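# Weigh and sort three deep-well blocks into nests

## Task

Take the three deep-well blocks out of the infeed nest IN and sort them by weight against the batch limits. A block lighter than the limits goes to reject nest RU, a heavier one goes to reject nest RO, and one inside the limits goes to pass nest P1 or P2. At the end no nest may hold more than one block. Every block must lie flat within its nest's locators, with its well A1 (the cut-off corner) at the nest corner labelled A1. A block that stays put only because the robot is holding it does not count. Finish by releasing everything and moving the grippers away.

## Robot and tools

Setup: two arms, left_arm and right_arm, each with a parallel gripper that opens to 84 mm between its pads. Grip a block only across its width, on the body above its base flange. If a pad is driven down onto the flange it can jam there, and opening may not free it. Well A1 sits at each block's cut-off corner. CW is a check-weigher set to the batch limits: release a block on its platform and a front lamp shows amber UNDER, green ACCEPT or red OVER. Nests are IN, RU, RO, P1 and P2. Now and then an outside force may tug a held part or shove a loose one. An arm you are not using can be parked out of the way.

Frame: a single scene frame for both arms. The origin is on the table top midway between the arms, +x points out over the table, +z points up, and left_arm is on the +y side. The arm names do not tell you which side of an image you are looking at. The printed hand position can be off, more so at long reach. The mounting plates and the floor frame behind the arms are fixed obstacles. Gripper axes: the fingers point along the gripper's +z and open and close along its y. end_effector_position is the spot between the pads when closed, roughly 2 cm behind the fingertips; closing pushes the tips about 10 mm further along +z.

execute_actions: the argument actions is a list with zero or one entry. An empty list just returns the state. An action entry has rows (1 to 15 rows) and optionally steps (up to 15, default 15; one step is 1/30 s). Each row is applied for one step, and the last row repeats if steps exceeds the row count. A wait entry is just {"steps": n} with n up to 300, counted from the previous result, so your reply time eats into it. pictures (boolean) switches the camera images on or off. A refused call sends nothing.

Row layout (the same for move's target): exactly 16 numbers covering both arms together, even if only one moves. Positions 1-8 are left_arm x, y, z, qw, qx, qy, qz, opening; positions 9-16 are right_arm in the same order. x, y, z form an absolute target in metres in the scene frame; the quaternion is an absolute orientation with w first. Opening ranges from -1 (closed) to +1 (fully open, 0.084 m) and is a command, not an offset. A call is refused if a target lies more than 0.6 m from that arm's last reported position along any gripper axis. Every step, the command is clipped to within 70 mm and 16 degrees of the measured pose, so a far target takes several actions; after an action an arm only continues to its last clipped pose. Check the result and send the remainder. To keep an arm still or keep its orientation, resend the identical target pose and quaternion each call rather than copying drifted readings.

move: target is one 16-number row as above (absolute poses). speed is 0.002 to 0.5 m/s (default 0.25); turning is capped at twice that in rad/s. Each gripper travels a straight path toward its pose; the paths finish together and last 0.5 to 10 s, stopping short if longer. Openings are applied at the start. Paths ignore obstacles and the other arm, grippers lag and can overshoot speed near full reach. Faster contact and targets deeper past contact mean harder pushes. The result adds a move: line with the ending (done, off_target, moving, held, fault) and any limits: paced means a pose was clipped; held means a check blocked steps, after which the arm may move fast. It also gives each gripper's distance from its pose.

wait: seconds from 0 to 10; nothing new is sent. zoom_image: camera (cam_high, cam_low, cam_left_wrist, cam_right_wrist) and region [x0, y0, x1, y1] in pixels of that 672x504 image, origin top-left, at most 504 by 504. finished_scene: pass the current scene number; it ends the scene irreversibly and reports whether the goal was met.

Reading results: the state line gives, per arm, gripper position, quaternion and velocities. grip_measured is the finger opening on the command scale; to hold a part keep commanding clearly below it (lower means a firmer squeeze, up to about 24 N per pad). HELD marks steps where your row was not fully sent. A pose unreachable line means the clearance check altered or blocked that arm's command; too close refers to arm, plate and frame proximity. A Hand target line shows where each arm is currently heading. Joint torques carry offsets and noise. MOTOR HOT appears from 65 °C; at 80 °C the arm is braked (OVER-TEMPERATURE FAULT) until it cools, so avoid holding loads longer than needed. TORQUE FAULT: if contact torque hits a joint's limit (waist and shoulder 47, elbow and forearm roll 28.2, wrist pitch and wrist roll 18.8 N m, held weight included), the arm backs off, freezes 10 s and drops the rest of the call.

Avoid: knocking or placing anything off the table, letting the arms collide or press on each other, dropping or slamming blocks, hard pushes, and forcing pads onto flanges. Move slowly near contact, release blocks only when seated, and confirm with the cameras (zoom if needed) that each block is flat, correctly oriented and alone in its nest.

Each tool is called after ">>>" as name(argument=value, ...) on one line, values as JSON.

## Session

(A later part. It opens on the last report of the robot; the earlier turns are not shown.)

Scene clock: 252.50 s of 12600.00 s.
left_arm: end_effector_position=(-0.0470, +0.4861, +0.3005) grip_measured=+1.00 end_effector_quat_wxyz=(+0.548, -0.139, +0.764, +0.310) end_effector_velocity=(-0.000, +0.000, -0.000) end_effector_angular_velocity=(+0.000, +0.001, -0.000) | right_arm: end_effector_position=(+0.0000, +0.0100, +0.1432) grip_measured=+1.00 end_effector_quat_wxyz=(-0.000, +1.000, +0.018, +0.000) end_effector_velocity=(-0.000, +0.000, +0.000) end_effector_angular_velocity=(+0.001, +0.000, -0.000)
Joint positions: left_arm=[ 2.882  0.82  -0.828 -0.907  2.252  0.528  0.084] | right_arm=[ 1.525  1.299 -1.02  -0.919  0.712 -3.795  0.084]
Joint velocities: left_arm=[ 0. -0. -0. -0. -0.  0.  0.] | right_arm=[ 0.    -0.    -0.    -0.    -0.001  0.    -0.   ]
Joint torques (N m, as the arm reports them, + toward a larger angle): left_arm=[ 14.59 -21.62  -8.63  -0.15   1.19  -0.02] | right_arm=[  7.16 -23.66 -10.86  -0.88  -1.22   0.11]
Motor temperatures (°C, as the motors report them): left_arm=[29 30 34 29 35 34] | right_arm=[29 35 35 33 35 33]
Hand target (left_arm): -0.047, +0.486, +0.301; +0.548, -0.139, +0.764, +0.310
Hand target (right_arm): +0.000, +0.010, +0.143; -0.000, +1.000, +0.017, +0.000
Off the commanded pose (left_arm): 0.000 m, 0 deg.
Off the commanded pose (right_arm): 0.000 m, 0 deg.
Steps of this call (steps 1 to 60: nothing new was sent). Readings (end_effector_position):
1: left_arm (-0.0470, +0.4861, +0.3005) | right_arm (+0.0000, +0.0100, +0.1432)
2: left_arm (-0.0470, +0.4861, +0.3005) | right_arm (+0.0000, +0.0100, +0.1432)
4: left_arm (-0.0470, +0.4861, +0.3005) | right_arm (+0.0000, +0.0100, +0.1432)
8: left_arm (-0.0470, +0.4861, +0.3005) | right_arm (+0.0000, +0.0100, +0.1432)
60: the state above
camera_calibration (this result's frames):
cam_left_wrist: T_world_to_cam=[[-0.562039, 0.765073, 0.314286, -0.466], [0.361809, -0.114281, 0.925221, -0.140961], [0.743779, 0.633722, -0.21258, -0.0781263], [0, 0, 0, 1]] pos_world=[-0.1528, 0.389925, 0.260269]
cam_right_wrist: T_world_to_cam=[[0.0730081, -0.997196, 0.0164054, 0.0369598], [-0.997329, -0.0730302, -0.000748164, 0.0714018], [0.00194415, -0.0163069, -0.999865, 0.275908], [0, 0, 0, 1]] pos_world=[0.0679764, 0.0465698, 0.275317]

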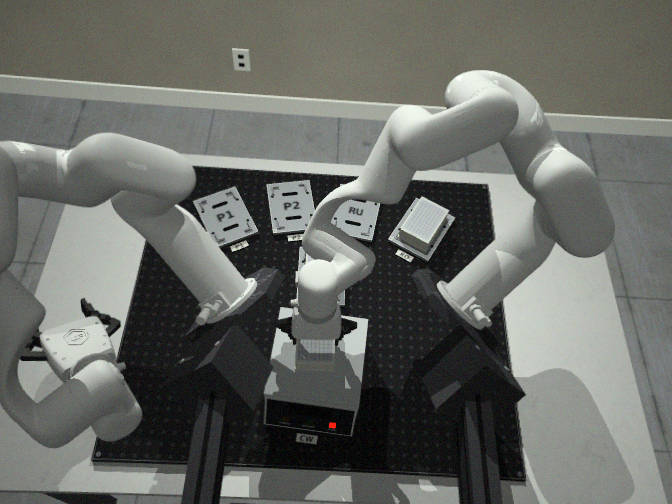

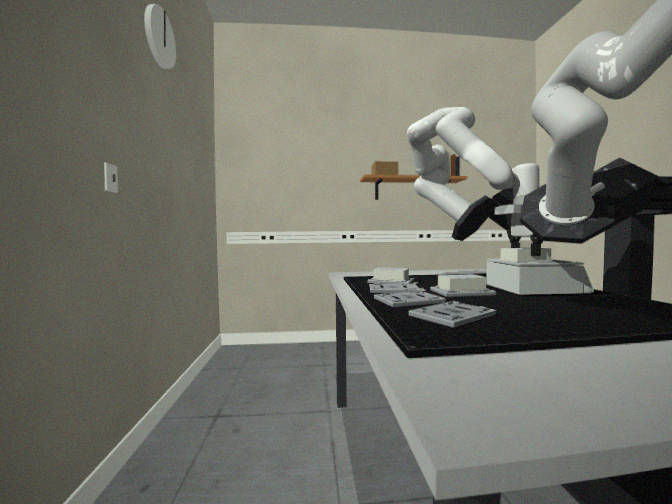

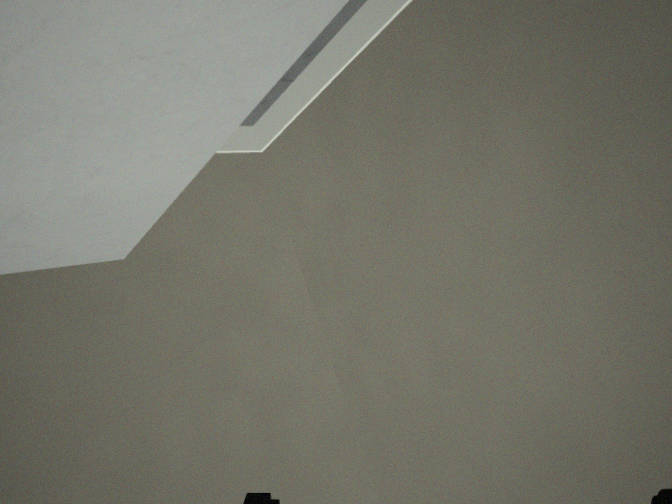

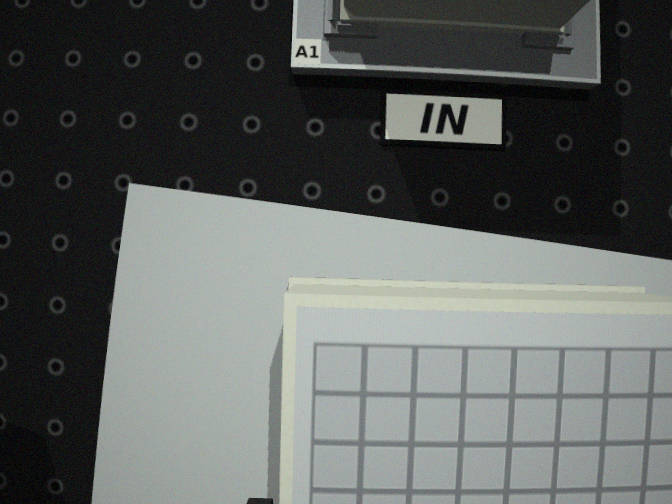

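A second OVER is suspicious, because the hand may be loading the platform. I'll lift clear and read the lamp again.

>>> move(target=[-0.0470,0.4861,0.3005,0.548,-0.139,0.764,0.310,1,0.0,0.01,0.17,0,0.99985,0.0175,0,1], speed=0.015)

>>> wait(seconds=3)

Scene clock: 270.07 s of 12600.00 s.
left_arm: end_effector_position=(-0.0470, +0.4861, +0.3005) grip_measured=+1.00 end_effector_quat_wxyz=(+0.548, -0.139, +0.764, +0.310) end_effector_velocity=(+0.000, -0.000, -0.000) end_effector_angular_velocity=(-0.001, -0.000, -0.000) | right_arm: end_effector_position=(-0.0001, +0.0099, +0.1699) grip_measured=+1.00 end_effector_quat_wxyz=(+0.000, +1.000, +0.018, -0.000) end_effector_velocity=(-0.000, -0.001, +0.001) end_effector_angular_velocity=(-0.003, +0.001, -0.000)
Joint positions: left_arm=[ 2.882  0.82  -0.828 -0.907  2.252  0.528  0.084] | right_arm=[ 1.585  1.236 -1.    -0.813  0.727 -3.859  0.084]
Joint velocities: left_arm=[-0.001  0.     0.     0.    -0.001 -0.    -0.   ] | right_arm=[ 0.003 -0.003  0.002  0.008  0.001 -0.005  0.   ]
Joint torques (N m, as the arm reports them, + toward a larger angle): left_arm=[ 14.56 -21.63  -8.56  -0.21   1.3    0.08] | right_arm=[  7.03 -22.88 -11.23  -0.54  -1.41  -0.17]
Motor temperatures (°C, as the motors report them): left_arm=[29 30 34 29 35 34] | right_arm=[29 35 36 33 35 33]
Hand target (left_arm): -0.047, +0.486, +0.301; +0.548, -0.139, +0.764, +0.310
Hand target (right_arm): -0.000, +0.010, +0.170; +0.000, +1.000, +0.018, -0.000
Off the commanded pose (left_arm): 0.000 m, 0 deg.
Off the commanded pose (right_arm): 0.000 m, 0 deg.
After step 90, 12.50 s passed at rest.
move: done
camera_calibration (this result's frames):
cam_left_wrist: T_world_to_cam=[[-0.562039, 0.765073, 0.314286, -0.466], [0.361809, -0.114281, 0.925221, -0.140961], [0.743779, 0.633722, -0.21258, -0.0781264], [0, 0, 0, 1]] pos_world=[-0.1528, 0.389925, 0.260269]
cam_right_wrist: T_world_to_cam=[[0.0730931, -0.997189, 0.0164762, 0.0364411], [-0.997324, -0.0731121, -0.000557393, 0.0713189], [0.00176044, -0.0163914, -0.999864, 0.302612], [0, 0, 0, 1]] pos_world=[0.0679317, 0.0465132, 0.302011]

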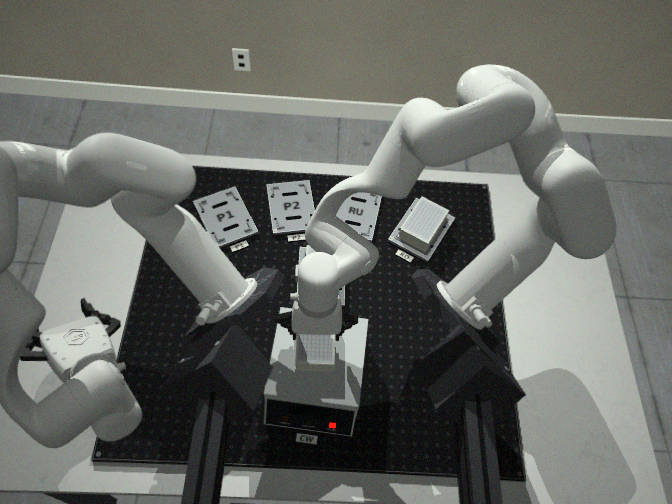

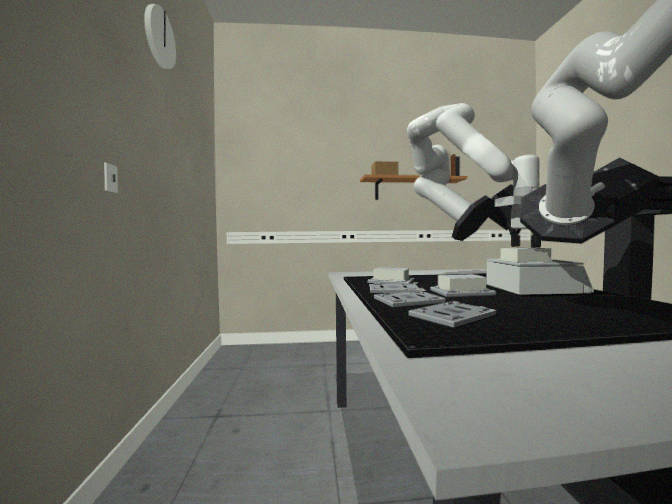

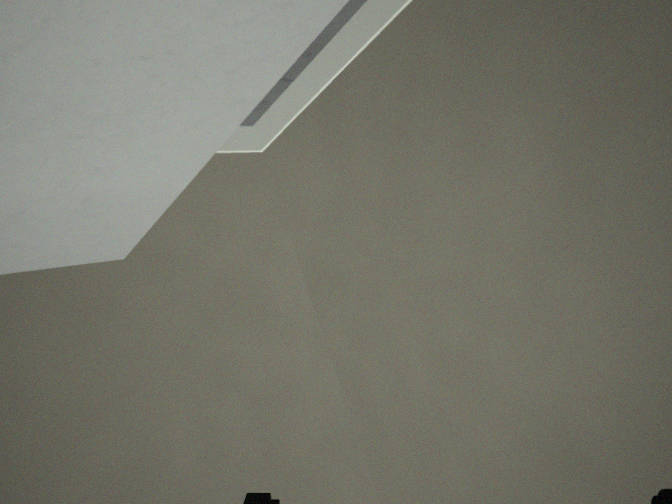

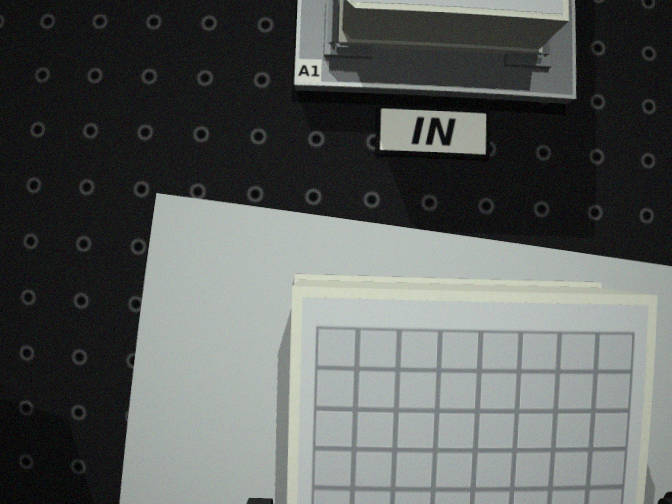

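Scene clock: 273.07 s of 12600.00 s.
left_arm: end_effector_position=(-0.0470, +0.4861, +0.3005) grip_measured=+1.00 end_effector_quat_wxyz=(+0.548, -0.139, +0.764, +0.310) end_effector_velocity=(+0.001, +0.000, -0.001) end_effector_angular_velocity=(-0.002, -0.001, -0.002) | right_arm: end_effector_position=(-0.0001, +0.0099, +0.1701) grip_measured=+1.00 end_effector_quat_wxyz=(+0.000, +1.000, +0.018, -0.000) end_effector_velocity=(+0.000, -0.000, +0.000) end_effector_angular_velocity=(-0.001, -0.002, +0.000)
Joint positions: left_arm=[ 2.882  0.82  -0.828 -0.907  2.252  0.528  0.084] | right_arm=[ 1.585  1.236 -0.999 -0.812  0.728 -3.859  0.084]
Joint velocities: left_arm=[-0.003 -0.     0.    -0.    -0.001 -0.     0.   ] | right_arm=[ 0.001 -0.    -0.     0.001  0.002  0.     0.   ]
Joint torques (N m, as the arm reports them, + toward a larger angle): left_arm=[ 14.48 -21.67  -8.72  -0.21   1.31   0.11] | right_arm=[  6.92 -24.03 -11.44  -0.8   -1.37  -0.19]
Motor temperatures (°C, as the motors report them): left_arm=[29 30 34 29 35 34] | right_arm=[29 35 36 33 35 33]
Hand target (left_arm): -0.047, +0.486, +0.301; +0.548, -0.139, +0.764, +0.310
Hand target (right_arm): -0.000, +0.010, +0.170; +0.000, +1.000, +0.018, -0.000
Off the commanded pose (left_arm): 0.000 m, 0 deg.
Off the commanded pose (right_arm): 0.000 m, 0 deg.
Steps of this call (steps 1 to 90: nothing new was sent). Readings (end_effector_position):
1: left_arm (-0.0470, +0.4861, +0.3005) | right_arm (-0.0001, +0.0099, +0.1699)
2: left_arm (-0.0470, +0.4861, +0.3005) | right_arm (-0.0001, +0.0099, +0.1700)
4: left_arm (-0.0470, +0.4861, +0.3005) | right_arm (-0.0001, +0.0099, +0.1700)
8: left_arm (-0.0470, +0.4861, +0.3005) | right_arm (-0.0001, +0.0099, +0.1700)
90: the state above
camera_calibration (this result's frames):
cam_left_wrist: T_world_to_cam=[[-0.562039, 0.765073, 0.314286, -0.466], [0.361809, -0.114281, 0.925221, -0.140961], [0.743779, 0.633722, -0.21258, -0.0781263], [0, 0, 0, 1]] pos_world=[-0.1528, 0.389925, 0.260269]
cam_right_wrist: T_world_to_cam=[[0.0730988, -0.997188, 0.0165235, 0.0364251], [-0.997323, -0.0731179, -0.000557816, 0.0713174], [0.00176441, -0.0164385, -0.999863, 0.302763], [0, 0, 0, 1]] pos_world=[0.0679296, 0.0465142, 0.30216]

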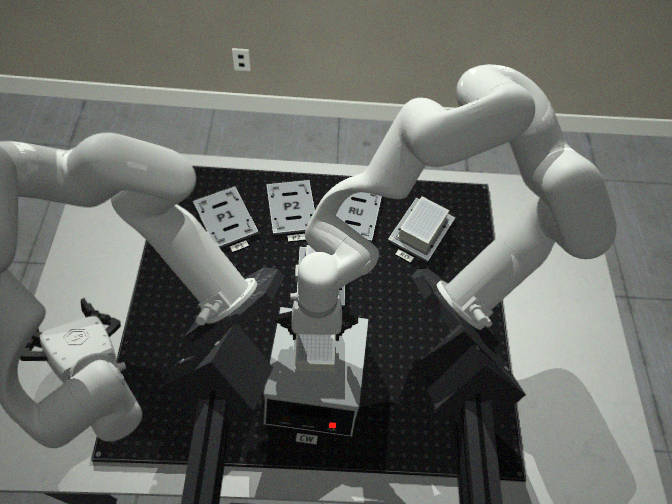

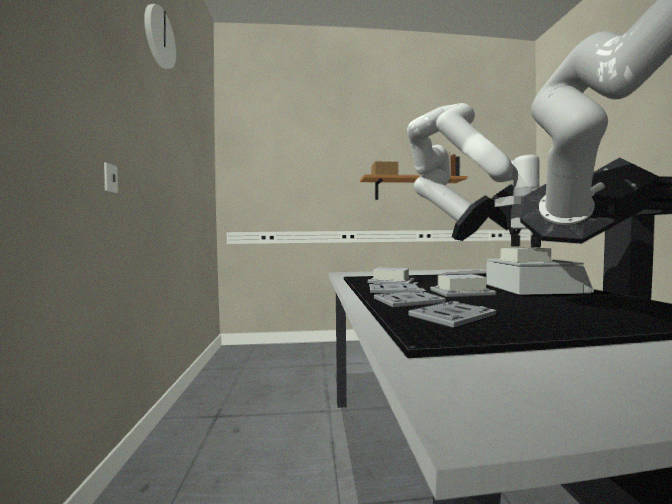

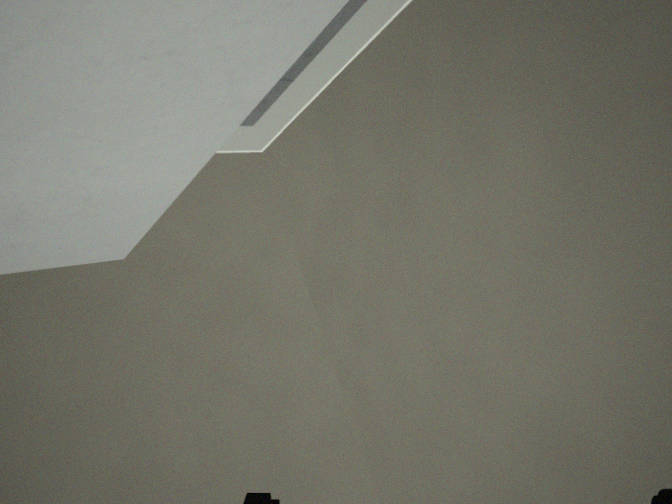

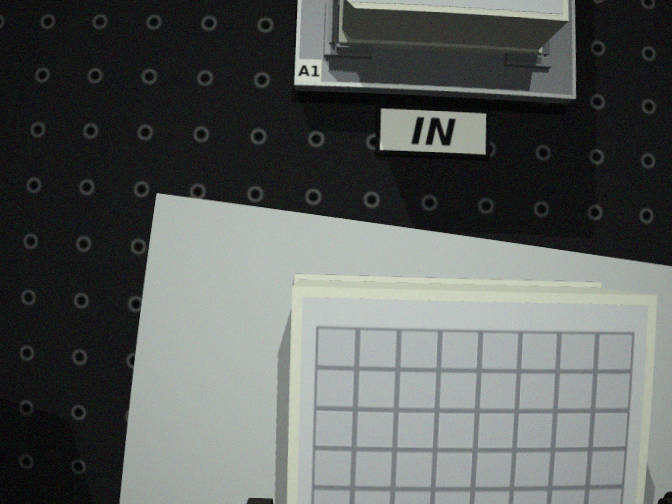

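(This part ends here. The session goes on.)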